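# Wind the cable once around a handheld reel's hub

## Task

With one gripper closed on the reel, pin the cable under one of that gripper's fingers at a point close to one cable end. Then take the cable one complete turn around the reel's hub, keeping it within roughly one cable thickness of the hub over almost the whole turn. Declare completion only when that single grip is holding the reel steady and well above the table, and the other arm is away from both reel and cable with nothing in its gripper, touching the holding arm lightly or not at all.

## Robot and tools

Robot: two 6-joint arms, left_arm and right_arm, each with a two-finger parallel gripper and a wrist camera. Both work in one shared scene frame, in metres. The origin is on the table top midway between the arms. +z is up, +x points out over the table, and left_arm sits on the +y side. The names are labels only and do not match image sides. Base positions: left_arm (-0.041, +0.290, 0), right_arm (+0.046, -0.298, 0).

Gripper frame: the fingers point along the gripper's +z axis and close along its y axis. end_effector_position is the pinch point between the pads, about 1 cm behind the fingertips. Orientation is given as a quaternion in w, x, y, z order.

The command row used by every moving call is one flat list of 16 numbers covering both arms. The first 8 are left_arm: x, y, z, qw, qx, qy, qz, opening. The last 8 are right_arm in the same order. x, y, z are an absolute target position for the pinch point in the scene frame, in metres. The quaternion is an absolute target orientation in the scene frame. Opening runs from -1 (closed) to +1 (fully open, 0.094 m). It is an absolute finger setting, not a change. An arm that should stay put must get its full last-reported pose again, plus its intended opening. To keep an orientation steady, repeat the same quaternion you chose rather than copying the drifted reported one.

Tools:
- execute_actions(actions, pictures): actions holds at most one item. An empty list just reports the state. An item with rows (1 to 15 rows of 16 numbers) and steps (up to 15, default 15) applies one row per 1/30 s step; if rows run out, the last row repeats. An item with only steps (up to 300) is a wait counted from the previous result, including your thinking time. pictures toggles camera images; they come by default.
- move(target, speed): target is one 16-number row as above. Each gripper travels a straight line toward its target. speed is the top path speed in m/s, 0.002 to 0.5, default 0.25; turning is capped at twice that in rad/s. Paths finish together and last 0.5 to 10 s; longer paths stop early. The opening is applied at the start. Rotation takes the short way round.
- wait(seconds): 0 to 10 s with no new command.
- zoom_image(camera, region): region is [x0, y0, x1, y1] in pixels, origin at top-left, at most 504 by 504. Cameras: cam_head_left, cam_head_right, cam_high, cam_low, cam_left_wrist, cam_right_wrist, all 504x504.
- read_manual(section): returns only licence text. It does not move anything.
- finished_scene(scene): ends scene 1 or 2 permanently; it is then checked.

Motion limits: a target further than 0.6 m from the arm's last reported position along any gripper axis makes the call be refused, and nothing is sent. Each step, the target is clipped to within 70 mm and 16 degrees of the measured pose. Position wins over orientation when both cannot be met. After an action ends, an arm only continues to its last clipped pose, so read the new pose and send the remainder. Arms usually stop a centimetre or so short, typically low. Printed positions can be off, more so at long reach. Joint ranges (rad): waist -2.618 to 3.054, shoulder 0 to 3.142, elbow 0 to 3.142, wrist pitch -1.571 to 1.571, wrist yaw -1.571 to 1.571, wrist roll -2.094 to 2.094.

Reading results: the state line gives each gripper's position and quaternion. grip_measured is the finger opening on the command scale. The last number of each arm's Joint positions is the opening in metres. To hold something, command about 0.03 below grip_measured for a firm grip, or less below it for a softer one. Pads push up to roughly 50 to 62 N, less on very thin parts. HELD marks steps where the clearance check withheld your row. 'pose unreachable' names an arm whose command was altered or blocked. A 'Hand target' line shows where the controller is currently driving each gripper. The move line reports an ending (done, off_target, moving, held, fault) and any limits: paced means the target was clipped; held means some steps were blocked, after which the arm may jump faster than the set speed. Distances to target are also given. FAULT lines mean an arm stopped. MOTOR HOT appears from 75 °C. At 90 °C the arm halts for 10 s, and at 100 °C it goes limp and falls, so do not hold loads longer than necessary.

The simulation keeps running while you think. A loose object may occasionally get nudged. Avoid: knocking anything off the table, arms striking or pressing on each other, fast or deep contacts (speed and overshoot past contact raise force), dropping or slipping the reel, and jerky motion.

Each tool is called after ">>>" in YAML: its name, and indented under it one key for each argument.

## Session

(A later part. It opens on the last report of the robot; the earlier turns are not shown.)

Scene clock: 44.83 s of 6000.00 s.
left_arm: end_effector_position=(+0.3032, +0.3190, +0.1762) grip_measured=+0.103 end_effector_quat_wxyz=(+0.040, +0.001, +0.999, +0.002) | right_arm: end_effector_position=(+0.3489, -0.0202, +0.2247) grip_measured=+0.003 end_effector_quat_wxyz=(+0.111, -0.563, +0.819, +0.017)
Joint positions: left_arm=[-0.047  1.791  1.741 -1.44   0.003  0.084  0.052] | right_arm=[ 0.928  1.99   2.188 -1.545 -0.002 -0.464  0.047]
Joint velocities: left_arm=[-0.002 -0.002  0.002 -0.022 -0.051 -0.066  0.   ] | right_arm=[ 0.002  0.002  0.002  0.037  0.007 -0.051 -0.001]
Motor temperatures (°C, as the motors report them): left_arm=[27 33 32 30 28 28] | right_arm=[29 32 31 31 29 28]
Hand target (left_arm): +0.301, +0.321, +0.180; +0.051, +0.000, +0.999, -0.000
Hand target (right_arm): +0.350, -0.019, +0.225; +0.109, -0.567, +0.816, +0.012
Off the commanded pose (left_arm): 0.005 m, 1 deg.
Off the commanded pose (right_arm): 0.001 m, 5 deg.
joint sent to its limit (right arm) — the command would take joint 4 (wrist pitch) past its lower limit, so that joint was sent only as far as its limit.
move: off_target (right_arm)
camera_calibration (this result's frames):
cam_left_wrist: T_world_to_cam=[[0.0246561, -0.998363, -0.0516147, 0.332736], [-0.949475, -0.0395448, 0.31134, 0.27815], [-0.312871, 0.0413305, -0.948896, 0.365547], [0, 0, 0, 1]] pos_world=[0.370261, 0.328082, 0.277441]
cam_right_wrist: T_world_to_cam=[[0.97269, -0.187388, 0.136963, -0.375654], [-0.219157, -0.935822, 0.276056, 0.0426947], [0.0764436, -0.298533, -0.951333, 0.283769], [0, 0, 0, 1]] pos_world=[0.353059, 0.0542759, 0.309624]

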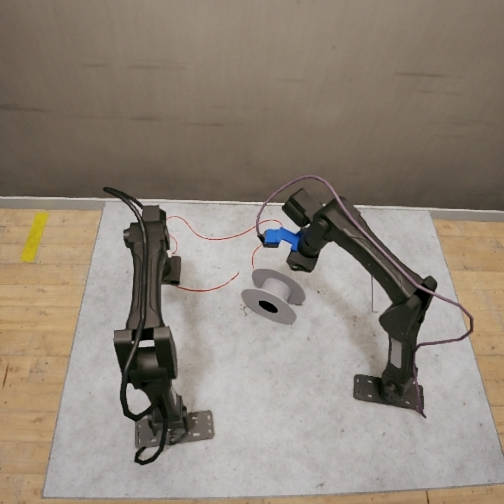

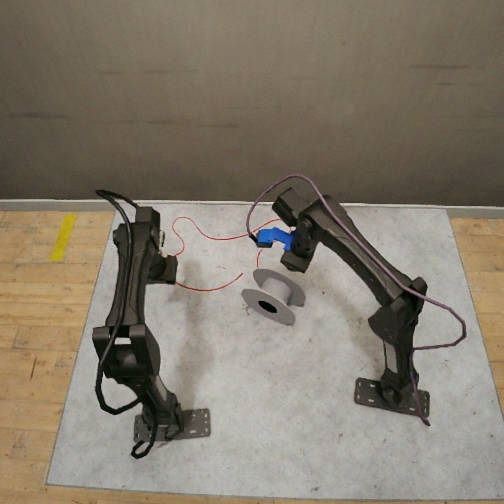

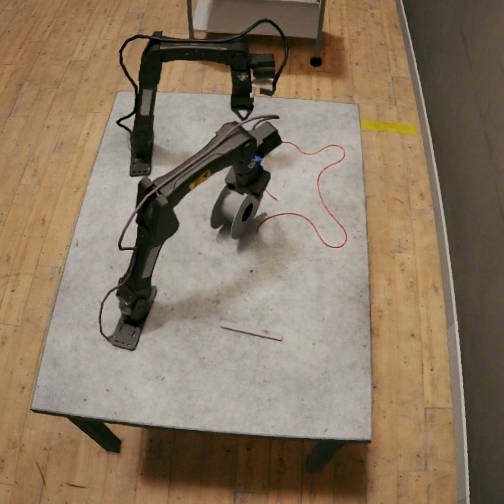

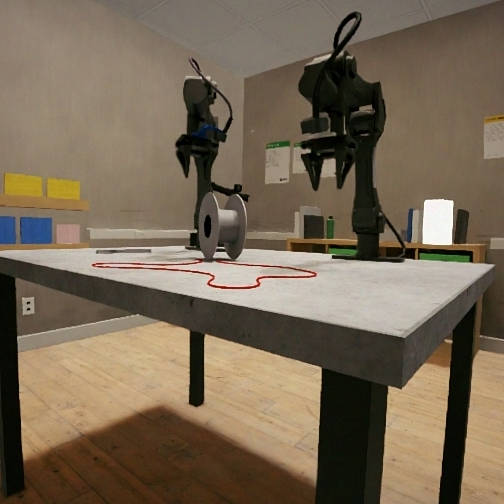

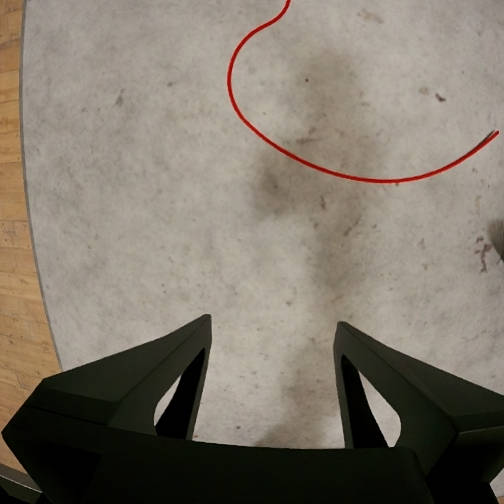

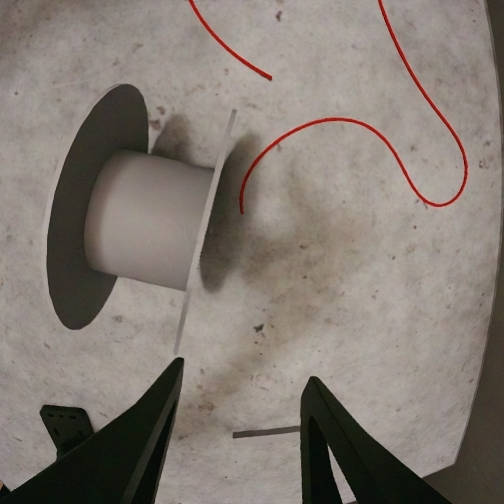

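>>> move:
  target: [0.3,0.32,0.18,0.05,0,0.99,0,0.1,0.333,0.0,0.2,0.05,-0.53,0.848,0,0]
  speed: 0.15

>>> move:
  target: [0.3,0.32,0.18,0.05,0,0.99,0,0.1,0.333,0.0,0.158,0.01,-0.53,0.848,0,0]
  speed: 0.08

Scene clock: 54.90 s of 6000.00 s.
left_arm: end_effector_position=(+0.3033, +0.3189, +0.1763) grip_measured=+0.103 end_effector_quat_wxyz=(+0.040, +0.001, +0.999, +0.002) | right_arm: end_effector_position=(+0.3351, +0.0006, +0.2034) grip_measured=+0.003 end_effector_quat_wxyz=(+0.083, -0.531, +0.843, +0.014)
Joint positions: left_arm=[-0.047  1.791  1.741 -1.44   0.003  0.086  0.052] | right_arm=[ 0.995  2.044  2.188 -1.547  0.014 -0.318  0.047]
Joint velocities: left_arm=[-0.012  0.012 -0.012 -0.007  0.037  0.022  0.002] | right_arm=[ 0.012 -0.012 -0.017 -0.081  0.037  0.037  0.001]
Motor temperatures (°C, as the motors report them): left_arm=[27 34 32 30 28 28] | right_arm=[29 32 31 30 29 28]
Hand target (left_arm): +0.300, +0.320, +0.180; +0.050, +0.000, +0.999, +0.000
Hand target (right_arm): +0.333, +0.000, +0.199; +0.074, -0.529, +0.845, +0.008
Off the commanded pose (left_arm): 0.005 m, 1 deg.
Off the commanded pose (right_arm): 0.004 m, 4 deg.
joint sent to its limit (right arm) — the command would take joint 4 (wrist pitch) past its lower limit, so that joint was sent only as far as its limit.
After step 180, 3.10 s passed at rest.
move: off_target (right_arm)
camera_calibration (this result's frames):
cam_left_wrist: T_world_to_cam=[[0.0231279, -0.998411, -0.0513808, 0.333112], [-0.949662, -0.0380015, 0.310963, 0.27787], [-0.312421, 0.0416025, -0.949032, 0.365389], [0, 0, 0, 1]] pos_world=[0.370334, 0.327941, 0.277474]
cam_right_wrist: T_world_to_cam=[[0.960459, -0.261054, 0.0967986, -0.343096], [-0.278368, -0.907287, 0.315186, 0.0769637], [0.00554345, -0.329668, -0.944081, 0.293021], [0, 0, 0, 1]] pos_world=[0.349329, 0.0768612, 0.285589]

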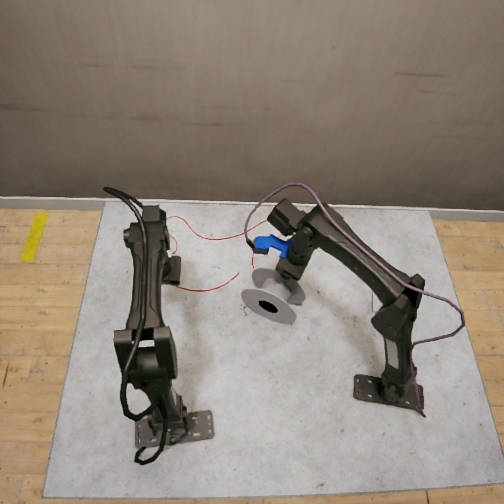

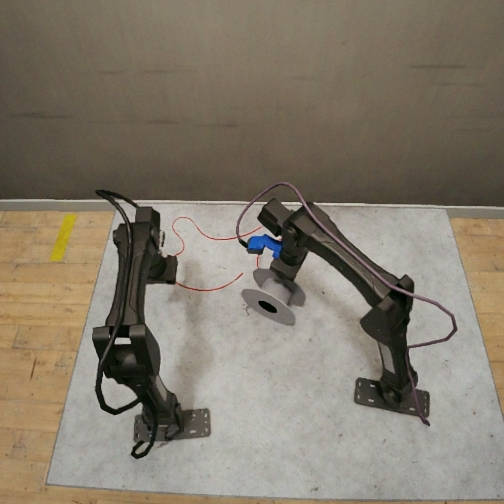

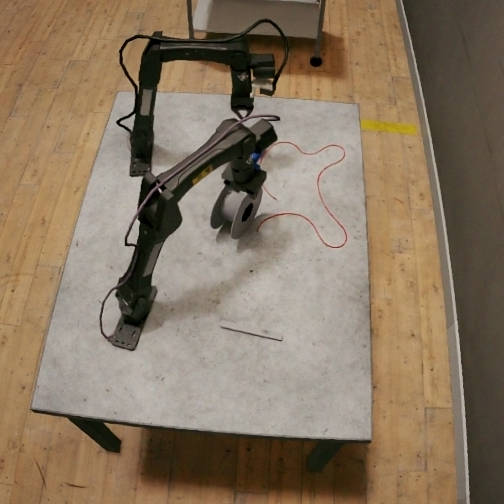

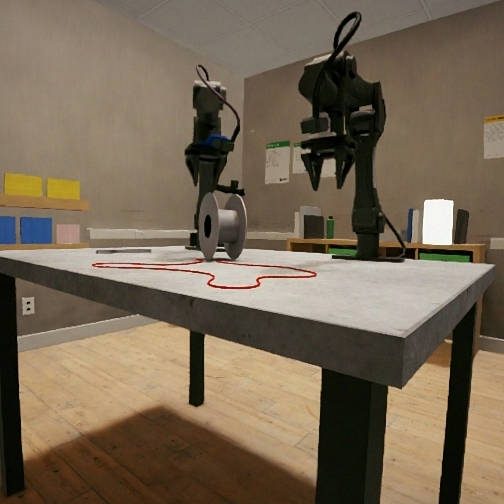

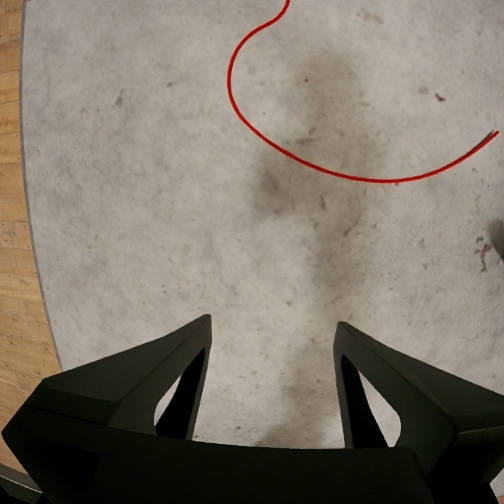

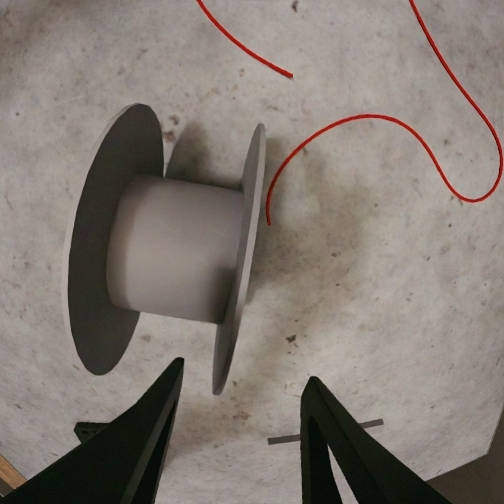

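Scene clock: 56.20 s of 6000.00 s.
left_arm: end_effector_position=(+0.3033, +0.3189, +0.1763) grip_measured=+0.103 end_effector_quat_wxyz=(+0.040, +0.001, +0.999, +0.002) | right_arm: end_effector_position=(+0.3373, +0.0029, +0.1659) grip_measured=+0.003 end_effector_quat_wxyz=(+0.035, -0.532, +0.846, +0.002)
Joint positions: left_arm=[-0.047  1.791  1.741 -1.44   0.003  0.086  0.052] | right_arm=[ 0.995  2.13   2.176 -1.549  0.014 -0.318  0.047]
Joint velocities: left_arm=[-0.017 -0.022 -0.002  0.007  0.007  0.007 -0.   ] | right_arm=[ 0.002  0.012 -0.002 -0.007 -0.007 -0.066 -0.001]
Motor temperatures (°C, as the motors report them): left_arm=[27 34 32 30 28 28] | right_arm=[29 33 31 30 29 28]
Hand target (left_arm): +0.300, +0.320, +0.180; +0.050, +0.000, +0.999, +0.000
Hand target (right_arm): +0.333, +0.000, +0.158; +0.016, -0.530, +0.848, +0.002
Off the commanded pose (left_arm): 0.005 m, 1 deg.
Off the commanded pose (right_arm): 0.009 m, 3 deg.
joint sent to its limit (right arm) — the command would take joint 4 (wrist pitch) past its lower limit, so that joint was sent only as far as its limit.
move: off_target (right_arm)
camera_calibration (this result's frames):
cam_left_wrist: T_world_to_cam=[[0.0231279, -0.998411, -0.0513808, 0.333112], [-0.949662, -0.0380015, 0.310963, 0.27787], [-0.312421, 0.0416025, -0.949032, 0.365389], [0, 0, 0, 1]] pos_world=[0.370334, 0.327941, 0.277474]
cam_right_wrist: T_world_to_cam=[[0.965512, -0.25579, 0.0485552, -0.334668], [-0.253555, -0.881439, 0.398466, 0.0691741], [-0.0591251, -0.397035, -0.915897, 0.275661], [0, 0, 0, 1]] pos_world=[0.356964, 0.0848149, 0.241163]

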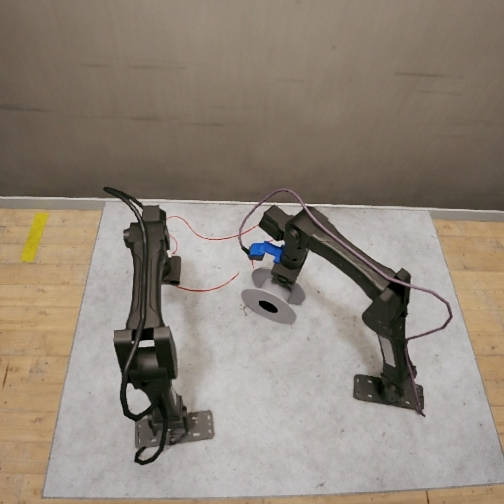

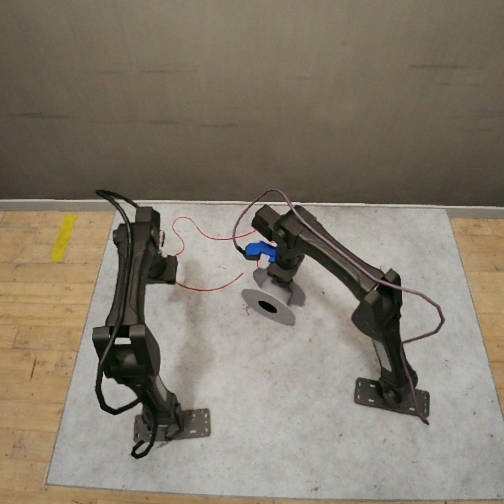

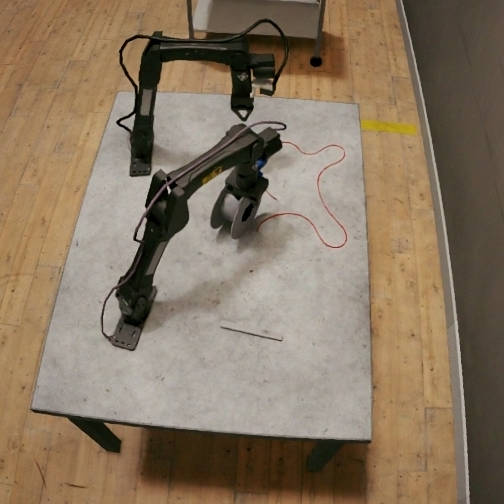

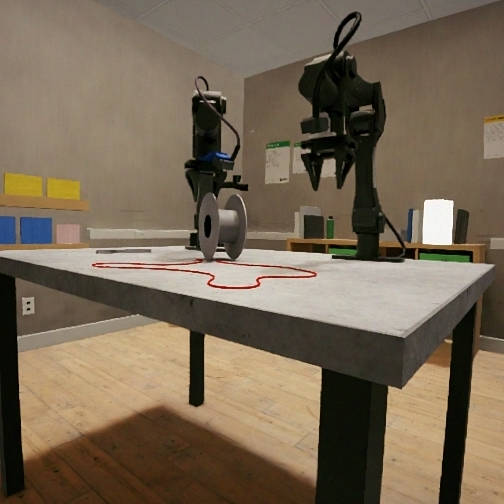

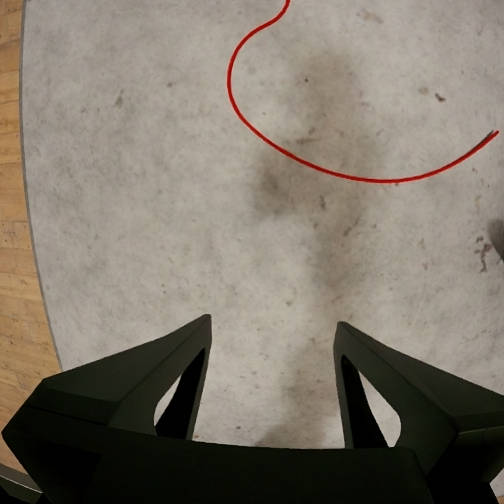

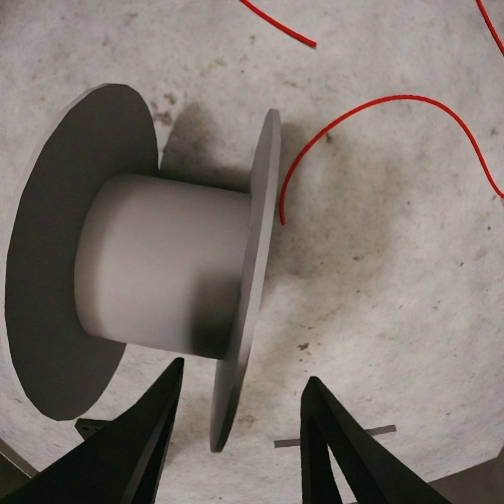

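>>> move:
  target: [0.3,0.32,0.18,0.05,0,0.99,0,0.1,0.34,0.02,0.13,0,-0.53,0.848,0,0]
  speed: 0.08

>>> move:
  target: [0.3,0.32,0.18,0.05,0,0.99,0,0.1,0.34,0.02,0.135,0,-0.53,0.848,0,-0.98]

>>> move:
  target: [0.385,0.1,0.12,0,-0.574,0.82,0,0.1,0.3,-0.22,0.19,0.03,0,1,0,-0.98]
  speed: 0.17

Scene clock: 60.90 s of 6000.00 s.
left_arm: end_effector_position=(+0.3033, +0.3189, +0.1763) grip_measured=+0.103 end_effector_quat_wxyz=(+0.040, +0.001, +0.999, +0.002) | right_arm: end_effector_position=(+0.3441, +0.0137, +0.1485) grip_measured=+0.002 end_effector_quat_wxyz=(+0.022, -0.527, +0.849, +0.002)
Joint positions: left_arm=[-0.047  1.791  1.741 -1.44   0.003  0.086  0.052] | right_arm=[ 0.998  2.207  2.231 -1.551  0.007 -0.303  0.047]
Joint velocities: left_arm=[ 0.002 -0.022 -0.022 -0.037  0.022 -0.066  0.   ] | right_arm=[ 0.002 -0.022  0.007  0.007 -0.022 -0.007 -0.   ]
Motor temperatures (°C, as the motors report them): left_arm=[27 34 32 30 28 28] | right_arm=[29 33 30 29 29 28]
Hand target (left_arm): +0.300, +0.320, +0.180; +0.050, +0.000, +0.999, +0.000
Hand target (right_arm): +0.340, +0.020, +0.130; +0.000, -0.530, +0.848, +0.001
Off the commanded pose (left_arm): 0.005 m, 1 deg.
Off the commanded pose (right_arm): 0.020 m, 3 deg.
move: off_target (right_arm)
camera_calibration (this result's frames):
cam_left_wrist: T_world_to_cam=[[0.0231279, -0.998411, -0.0513808, 0.333112], [-0.949662, -0.0380015, 0.310963, 0.27787], [-0.312421, 0.0416025, -0.949032, 0.365389], [0, 0, 0, 1]] pos_world=[0.370334, 0.327941, 0.277474]
cam_right_wrist: T_world_to_cam=[[0.963199, -0.267068, 0.0303652, -0.334033], [-0.255266, -0.8735, 0.414532, 0.08546], [-0.0841843, -0.407028, -0.909528, 0.272275], [0, 0, 0, 1]] pos_world=[0.366477, 0.096263, 0.222359]

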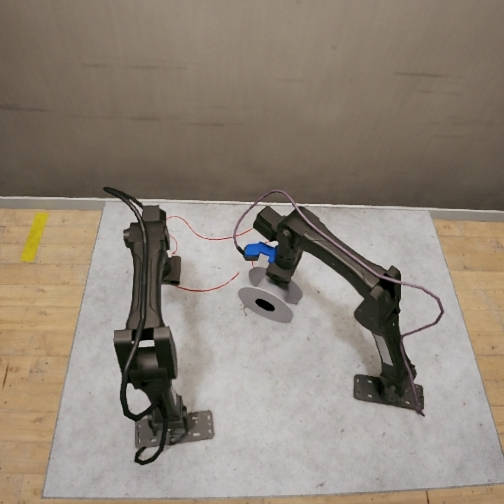

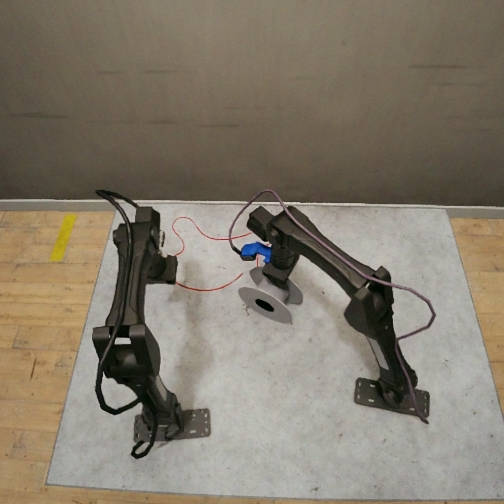

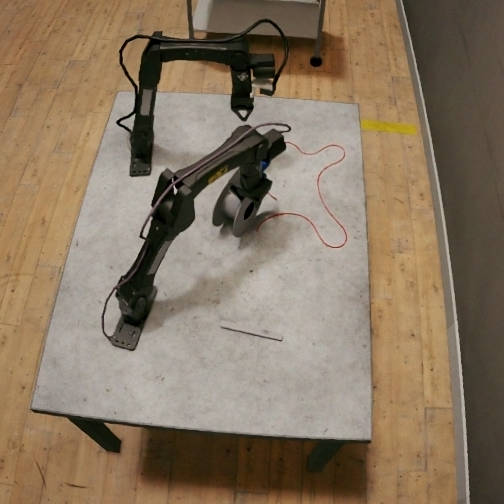

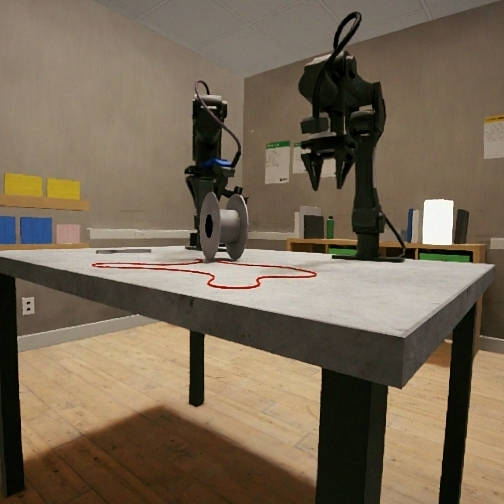

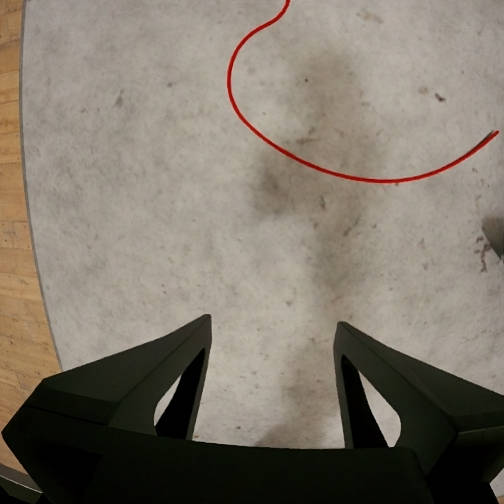

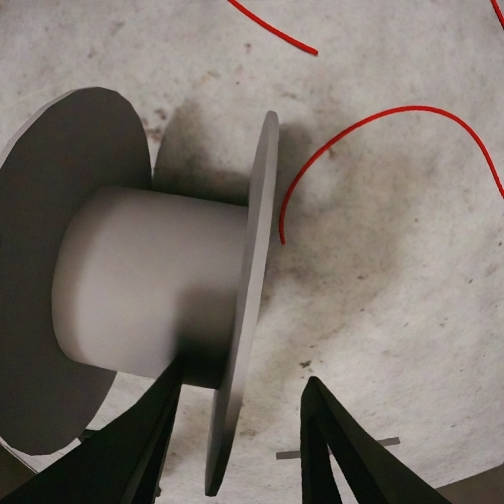

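Scene clock: 61.60 s of 6000.00 s.
left_arm: end_effector_position=(+0.3033, +0.3189, +0.1763) grip_measured=+0.103 end_effector_quat_wxyz=(+0.040, +0.001, +0.999, +0.002) | right_arm: end_effector_position=(+0.3416, +0.0151, +0.1485) grip_measured=-0.959 end_effector_quat_wxyz=(+0.020, -0.529, +0.849, +0.006)
Joint positions: left_arm=[-0.047  1.791  1.741 -1.44   0.003  0.086  0.052] | right_arm=[ 1.001  2.207  2.231 -1.554 -0.001 -0.302  0.002]
Joint velocities: left_arm=[ 0.002 -0.007 -0.012  0.007 -0.007  0.007 -0.001] | right_arm=[-0.012  0.007 -0.002 -0.022  0.007 -0.007  0.001]
Motor temperatures (°C, as the motors report them): left_arm=[27 34 32 30 28 28] | right_arm=[29 33 30 29 29 28]
Hand target (left_arm): +0.300, +0.320, +0.180; +0.050, +0.000, +0.999, +0.000
Hand target (right_arm): +0.340, +0.020, +0.135; +0.004, -0.530, +0.848, +0.001
Off the commanded pose (left_arm): 0.005 m, 1 deg.
Off the commanded pose (right_arm): 0.014 m, 2 deg.
joint sent to its limit (right arm) — the command would take joint 4 (wrist pitch) past its lower limit, so that joint was sent only as far as its limit.
move: off_target (right_arm)
camera_calibration (this result's frames):
cam_left_wrist: T_world_to_cam=[[0.0231279, -0.998411, -0.0513808, 0.333112], [-0.949662, -0.0380015, 0.310963, 0.27787], [-0.312421, 0.0416025, -0.949032, 0.365389], [0, 0, 0, 1]] pos_world=[0.370334, 0.327941, 0.277474]
cam_right_wrist: T_world_to_cam=[[0.964296, -0.263897, 0.0221937, -0.330381], [-0.249152, -0.875616, 0.413788, 0.0840977], [-0.0897643, -0.404544, -0.910103, 0.274551], [0, 0, 0, 1]] pos_world=[0.364182, 0.0975187, 0.222403]

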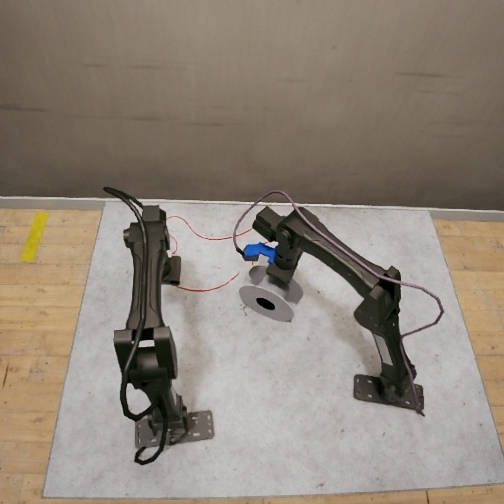

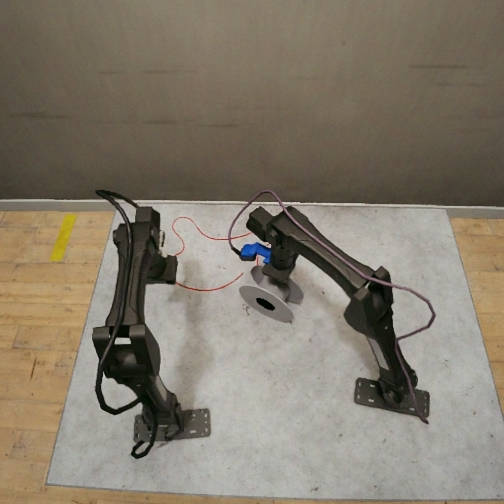

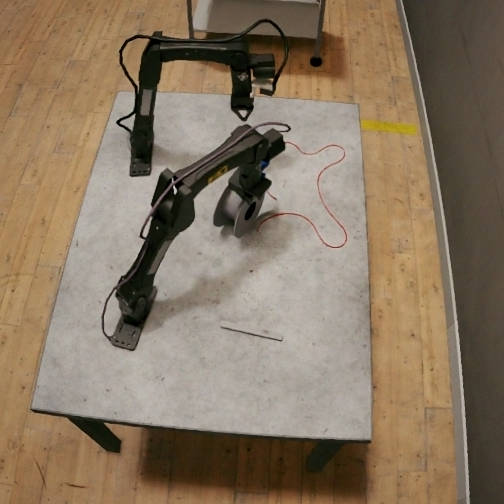

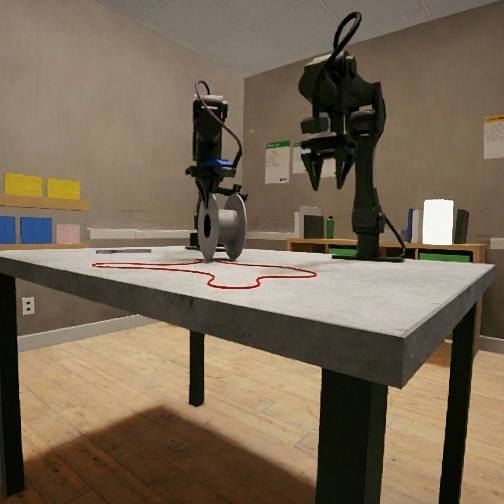

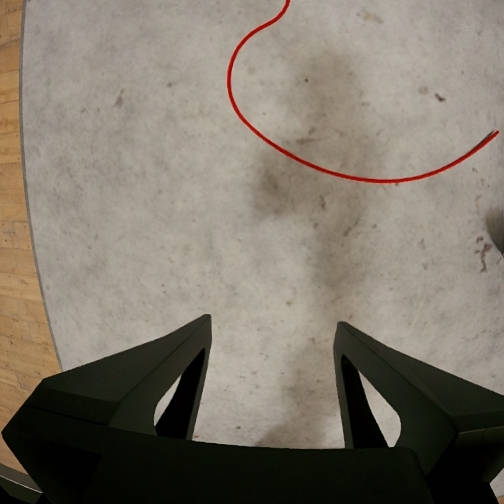

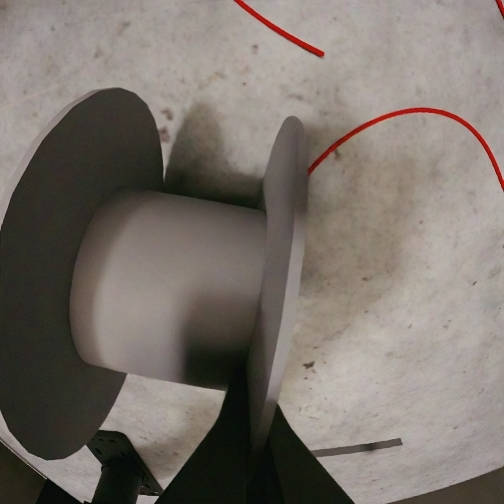

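Scene clock: 65.73 s of 6000.00 s.
left_arm: end_effector_position=(+0.3793, +0.1016, +0.1146) grip_measured=+0.103 end_effector_quat_wxyz=(+0.006, -0.573, +0.820, -0.009) | right_arm: end_effector_position=(+0.3034, -0.2174, +0.1822) grip_measured=-0.960 end_effector_quat_wxyz=(+0.024, -0.008, +1.000, -0.007)
Joint positions: left_arm=[-0.554  2.377  2.384 -1.557 -0.001 -1.644  0.052] | right_arm=[ 0.508  1.539  1.49  -1.481  0.028  0.303  0.002]
Joint velocities: left_arm=[-0.007  0.007  0.002 -0.066  0.007 -0.037  0.001] | right_arm=[-0.012  0.017  0.007 -0.007 -0.022 -0.051 -0.   ]
Motor temperatures (°C, as the motors report them): left_arm=[27 35 32 30 28 28] | right_arm=[29 33 30 29 29 28]
Hand target (left_arm): +0.379, +0.098, +0.119; +0.007, -0.573, +0.819, -0.011
Hand target (right_arm): +0.300, -0.221, +0.187; +0.032, +0.000, +0.999, -0.007
Off the commanded pose (left_arm): 0.008 m, 1 deg.
Off the commanded pose (right_arm): 0.009 m, 1 deg.
joint sent to its limit (left arm) — the command would take joint 4 (wrist pitch) past its lower limit, so that joint was sent only as far as its limit.
move: done
camera_calibration (this result's frames):
cam_left_wrist: T_world_to_cam=[[0.945855, -0.323326, -0.0286139, -0.310008], [-0.287575, -0.875614, 0.388073, 0.186143], [-0.150529, -0.358832, -0.921184, 0.315806], [0, 0, 0, 1]] pos_world=[0.39429, 0.176077, 0.209808]
cam_right_wrist: T_world_to_cam=[[0.2031, -0.978784, 0.0270446, -0.281042], [-0.896682, -0.174826, 0.406692, 0.20718], [-0.393335, -0.106849, -0.913165, 0.365174], [0, 0, 0, 1]] pos_world=[0.38649, -0.19984, 0.256806]

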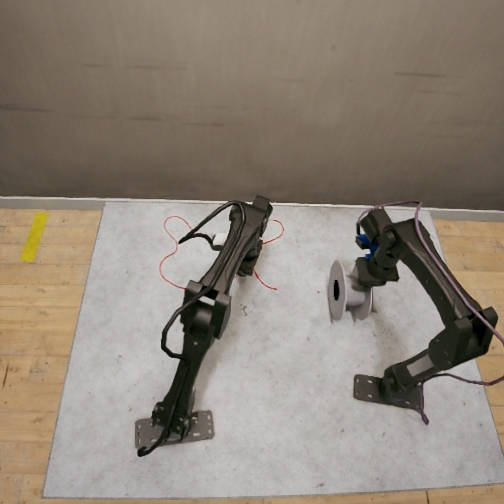

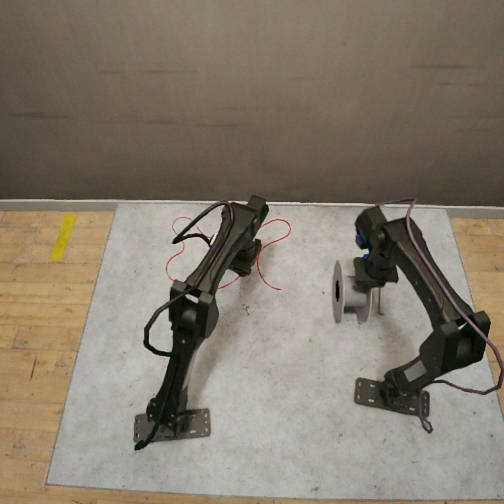

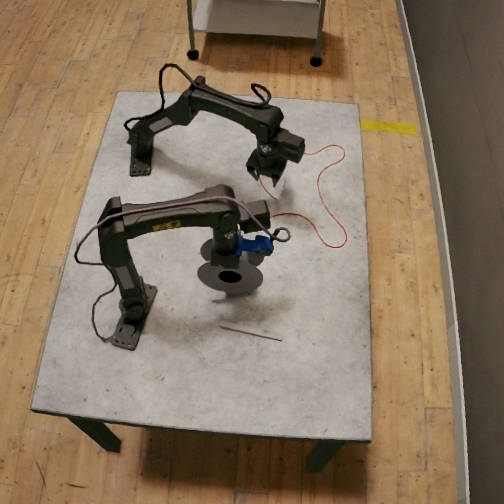

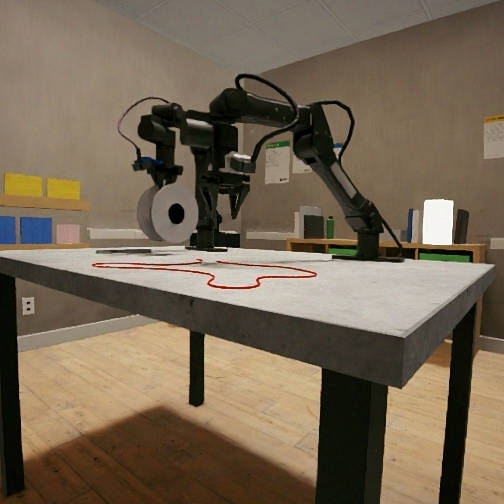

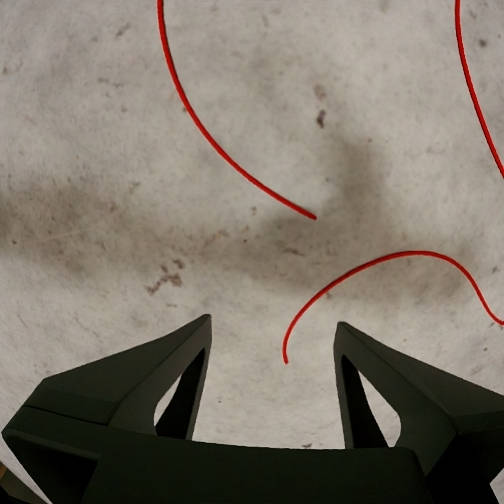

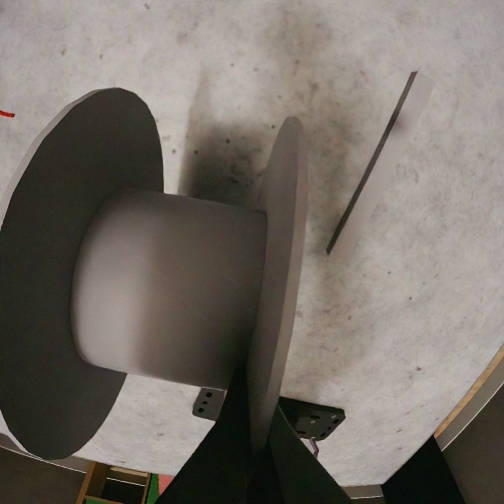

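>>> move:
  target: [0.366,0.008,0.05,0,-0.574,0.82,0,0.1,0.3,-0.24,0.19,0.03,0,1,0,-0.98]

>>> move:
  target: [0.366,0.008,0.004,0,-0.574,0.82,0,0.1,0.3,-0.24,0.19,0.03,0,1,0,-0.98]
  speed: 0.08

>>> move:
  target: [0.366,0.008,0.004,0,-0.574,0.82,0,-0.98,0.3,-0.24,0.19,0.03,0,1,0,-0.98]

Scene clock: 73.07 s of 6000.00 s.
left_arm: end_effector_position=(+0.3577, +0.0069, +0.0409) grip_measured=+0.103 end_effector_quat_wxyz=(-0.007, -0.568, +0.823, +0.009) | right_arm: end_effector_position=(+0.3041, -0.2389, +0.1846) grip_measured=-0.960 end_effector_quat_wxyz=(+0.023, -0.001, +1.000, -0.009)
Joint positions: left_arm=[-0.747  2.584  2.467 -1.476  0.006 -1.825  0.052] | right_arm=[ 0.43   1.522  1.483 -1.491  0.028  0.239  0.002]
Joint velocities: left_arm=[-0.007  0.017 -0.007  0.007 -0.081  0.007  0.001] | right_arm=[-0.002 -0.012 -0.002 -0.022  0.037 -0.066 -0.   ]
Motor temperatures (°C, as the motors report them): left_arm=[27 35 32 30 28 28] | right_arm=[29 33 30 29 29 28]
Hand target (left_arm): +0.363, +0.009, +0.050; -0.000, -0.574, +0.819, +0.001
Hand target (right_arm): +0.300, -0.240, +0.190; +0.030, -0.000, +1.000, -0.001
Off the commanded pose (left_arm): 0.012 m, 2 deg.
Off the commanded pose (right_arm): 0.007 m, 1 deg.
After step 180, 0.23 s passed at rest.
move: off_target (left_arm)
camera_calibration (this result's frames):
cam_left_wrist: T_world_to_cam=[[0.939876, -0.333638, -0.072935, -0.318261], [-0.281813, -0.87831, 0.386203, 0.123652], [-0.192912, -0.342429, -0.919526, 0.225645], [0, 0, 0, 1]] pos_world=[0.377502, 0.0796883, 0.136519]
cam_right_wrist: T_world_to_cam=[[0.189216, -0.981483, 0.0298113, -0.299237], [-0.898654, -0.160852, 0.408103, 0.206695], [-0.395751, -0.10401, -0.912449, 0.366563], [0, 0, 0, 1]] pos_world=[0.387435, -0.222323, 0.259038]

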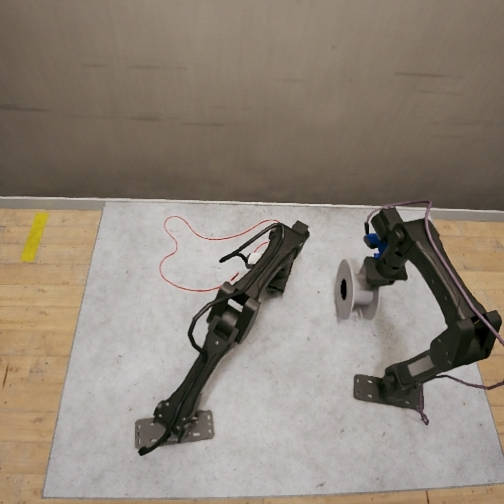

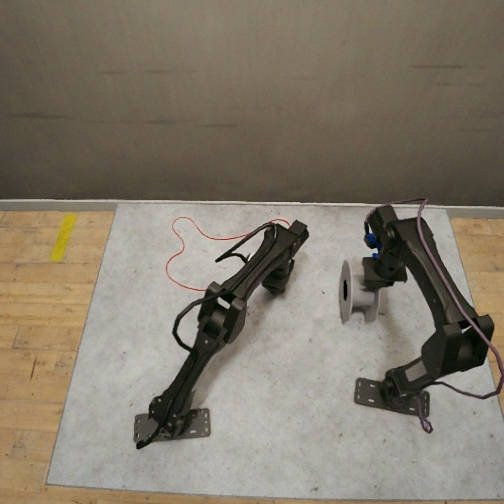

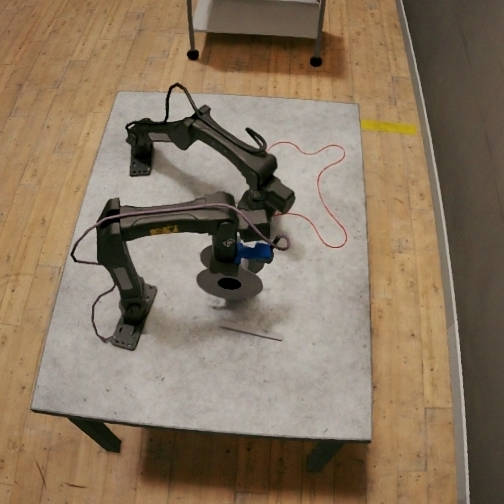

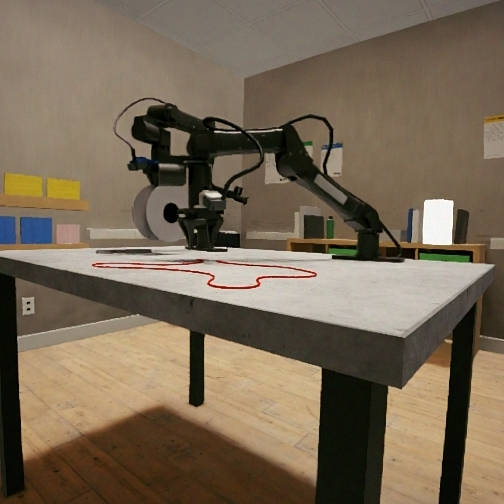

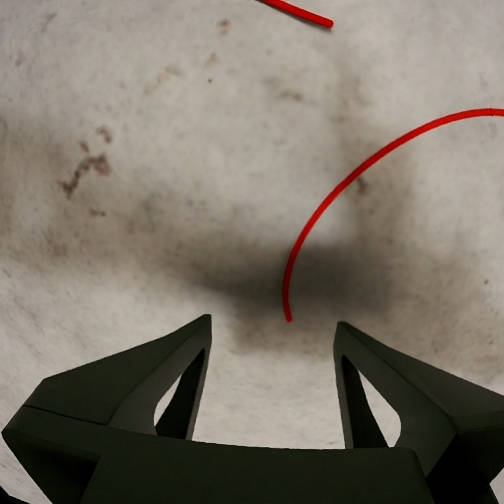

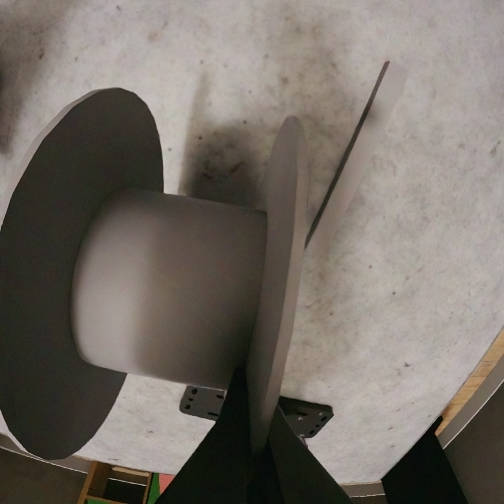

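Scene clock: 73.87 s of 6000.00 s.
left_arm: end_effector_position=(+0.3621, +0.0038, +0.0122) grip_measured=+0.102 end_effector_quat_wxyz=(-0.004, -0.568, +0.823, +0.002) | right_arm: end_effector_position=(+0.3041, -0.2389, +0.1846) grip_measured=-0.960 end_effector_quat_wxyz=(+0.023, -0.001, +1.000, -0.009)
Joint positions: left_arm=[-0.747  2.58   2.346 -1.342  0.006 -1.826  0.052] | right_arm=[ 0.43   1.522  1.483 -1.491  0.028  0.238  0.002]
Joint velocities: left_arm=[-0.007  0.007 -0.012  0.007 -0.037  0.022  0.   ] | right_arm=[ 0.017  0.012 -0.022 -0.037 -0.051  0.051  0.002]
Motor temperatures (°C, as the motors report them): left_arm=[27 35 32 30 28 28] | right_arm=[29 33 30 29 29 28]
Hand target (left_arm): +0.366, +0.008, +0.004; -0.000, -0.573, +0.819, +0.001
Hand target (right_arm): +0.300, -0.240, +0.190; +0.030, -0.000, +1.000, -0.000
Off the commanded pose (left_arm): 0.010 m, 1 deg.
Off the commanded pose (right_arm): 0.007 m, 1 deg.
move: done
camera_calibration (this result's frames):
cam_left_wrist: T_world_to_cam=[[0.940873, -0.333897, -0.0571882, -0.326086], [-0.286676, -0.874732, 0.39072, 0.134915], [-0.180484, -0.351223, -0.918732, 0.194576], [0, 0, 0, 1]] pos_world=[0.3806, 0.0774754, 0.107401]
cam_right_wrist: T_world_to_cam=[[0.190339, -0.981264, 0.0298598, -0.299535], [-0.898461, -0.161858, 0.40813, 0.206391], [-0.39565, -0.104511, -0.912435, 0.36641], [0, 0, 0, 1]] pos_world=[0.387418, -0.222224, 0.259035]

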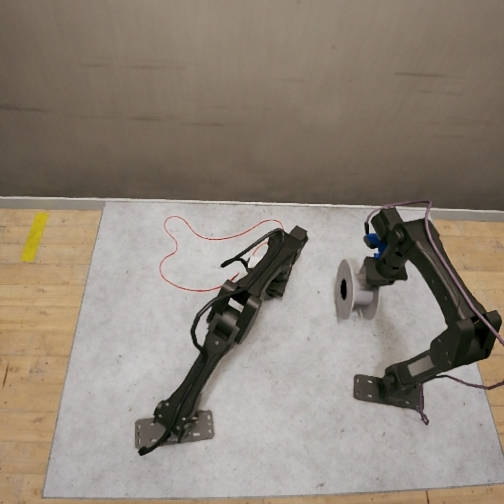

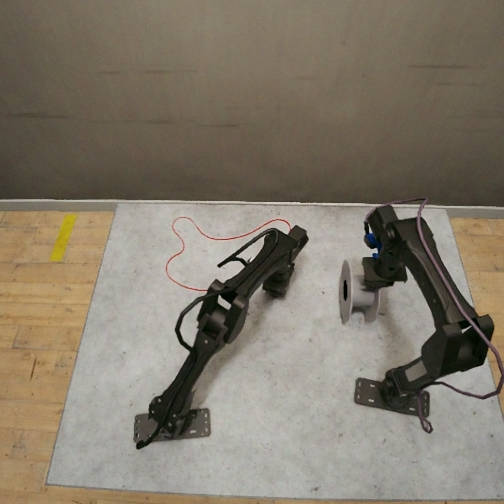

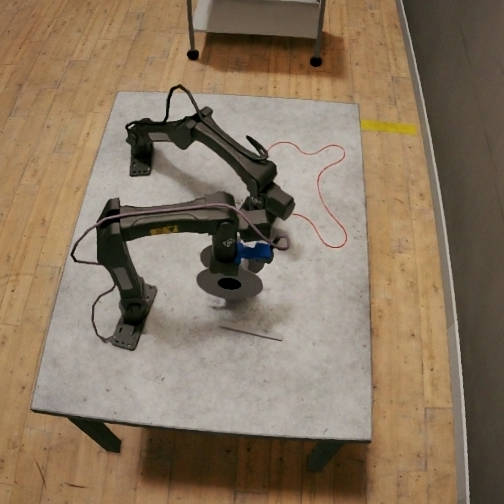

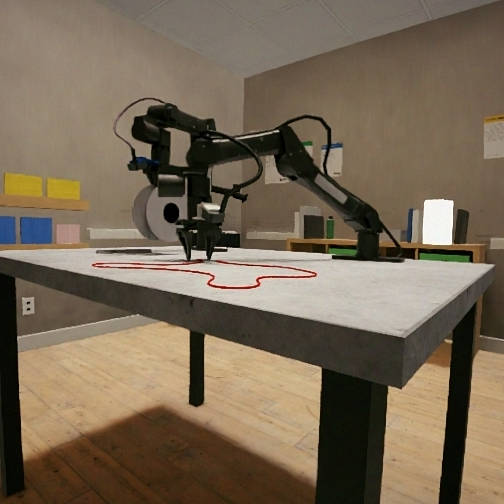

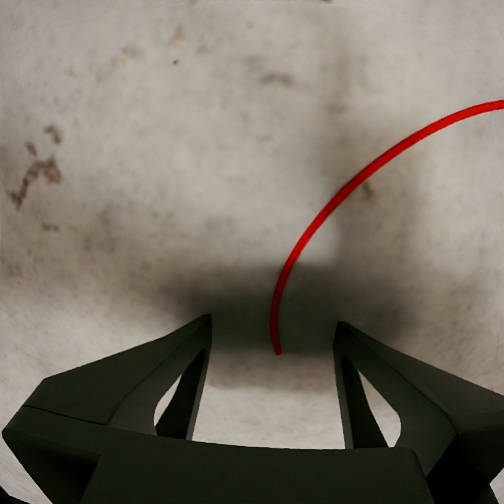

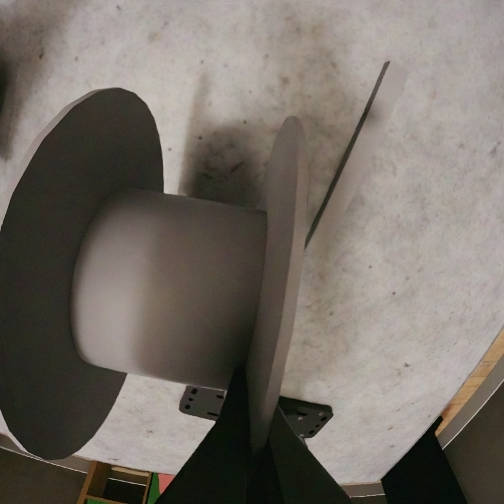

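Scene clock: 74.57 s of 6000.00 s.
left_arm: end_effector_position=(+0.3652, +0.0016, +0.0122) grip_measured=-0.956 end_effector_quat_wxyz=(-0.002, -0.568, +0.823, -0.006) | right_arm: end_effector_position=(+0.3041, -0.2389, +0.1846) grip_measured=-0.960 end_effector_quat_wxyz=(+0.023, -0.001, +1.000, -0.009)
Joint positions: left_arm=[-0.747  2.58   2.346 -1.327  0.007 -1.826  0.002] | right_arm=[ 0.43   1.522  1.483 -1.491  0.028  0.238  0.002]
Joint velocities: left_arm=[-0.017  0.002 -0.017 -0.007 -0.022  0.022  0.   ] | right_arm=[ 0.002  0.027 -0.007 -0.037  0.081  0.066 -0.   ]
Motor temperatures (°C, as the motors report them): left_arm=[27 36 32 30 28 28] | right_arm=[29 33 30 29 29 28]
Hand target (left_arm): +0.366, +0.008, +0.004; -0.000, -0.573, +0.819, +0.000
Hand target (right_arm): +0.300, -0.240, +0.190; +0.030, +0.000, +1.000, -0.000
Off the commanded pose (left_arm): 0.010 m, 1 deg.
Off the commanded pose (right_arm): 0.007 m, 1 deg.
move: done
camera_calibration (this result's frames):
cam_left_wrist: T_world_to_cam=[[0.941483, -0.334354, -0.04263, -0.330111], [-0.291479, -0.871138, 0.395169, 0.135514], [-0.169263, -0.359619, -0.917619, 0.190242], [0, 0, 0, 1]] pos_world=[0.382494, 0.0760919, 0.106946]
cam_right_wrist: T_world_to_cam=[[0.190339, -0.981264, 0.0298598, -0.299535], [-0.898461, -0.161858, 0.40813, 0.206391], [-0.39565, -0.104511, -0.912435, 0.36641], [0, 0, 0, 1]] pos_world=[0.387418, -0.222224, 0.259035]

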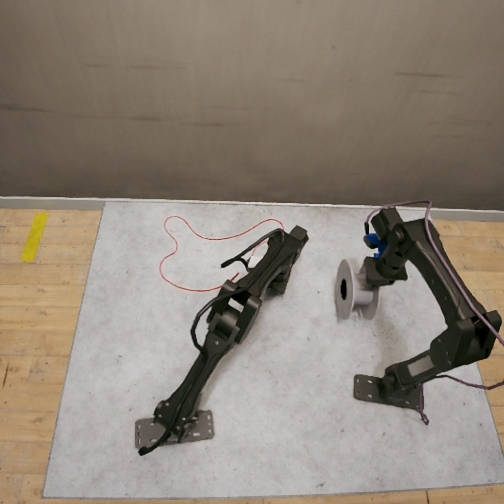

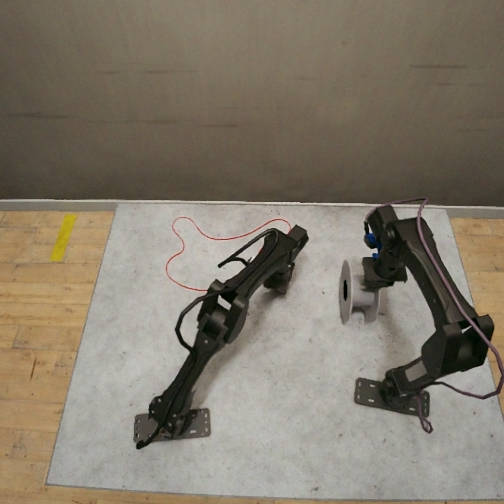

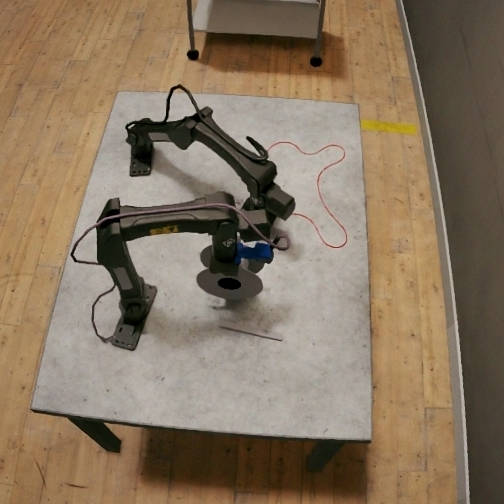

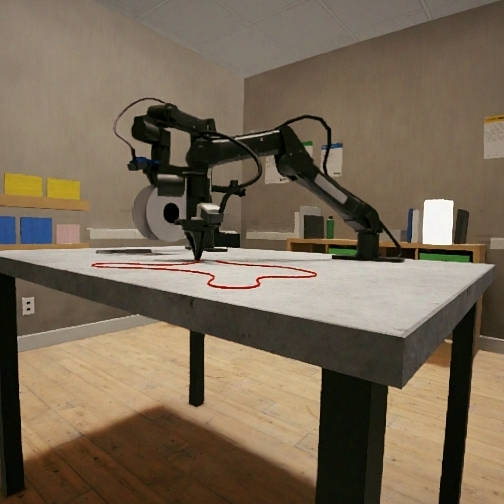

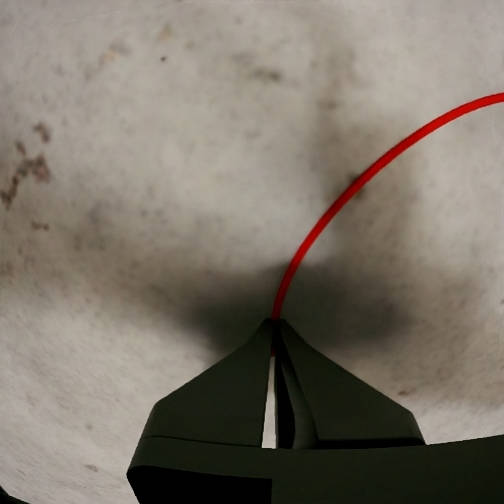

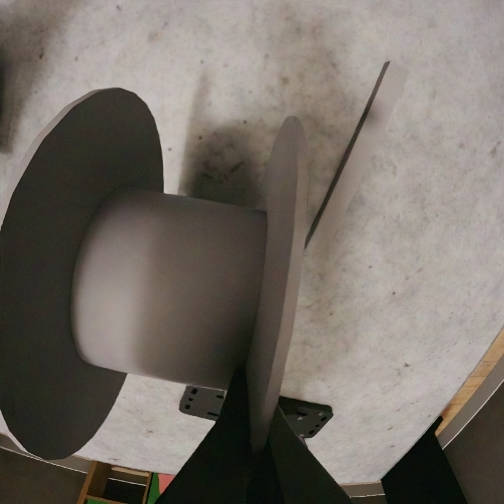

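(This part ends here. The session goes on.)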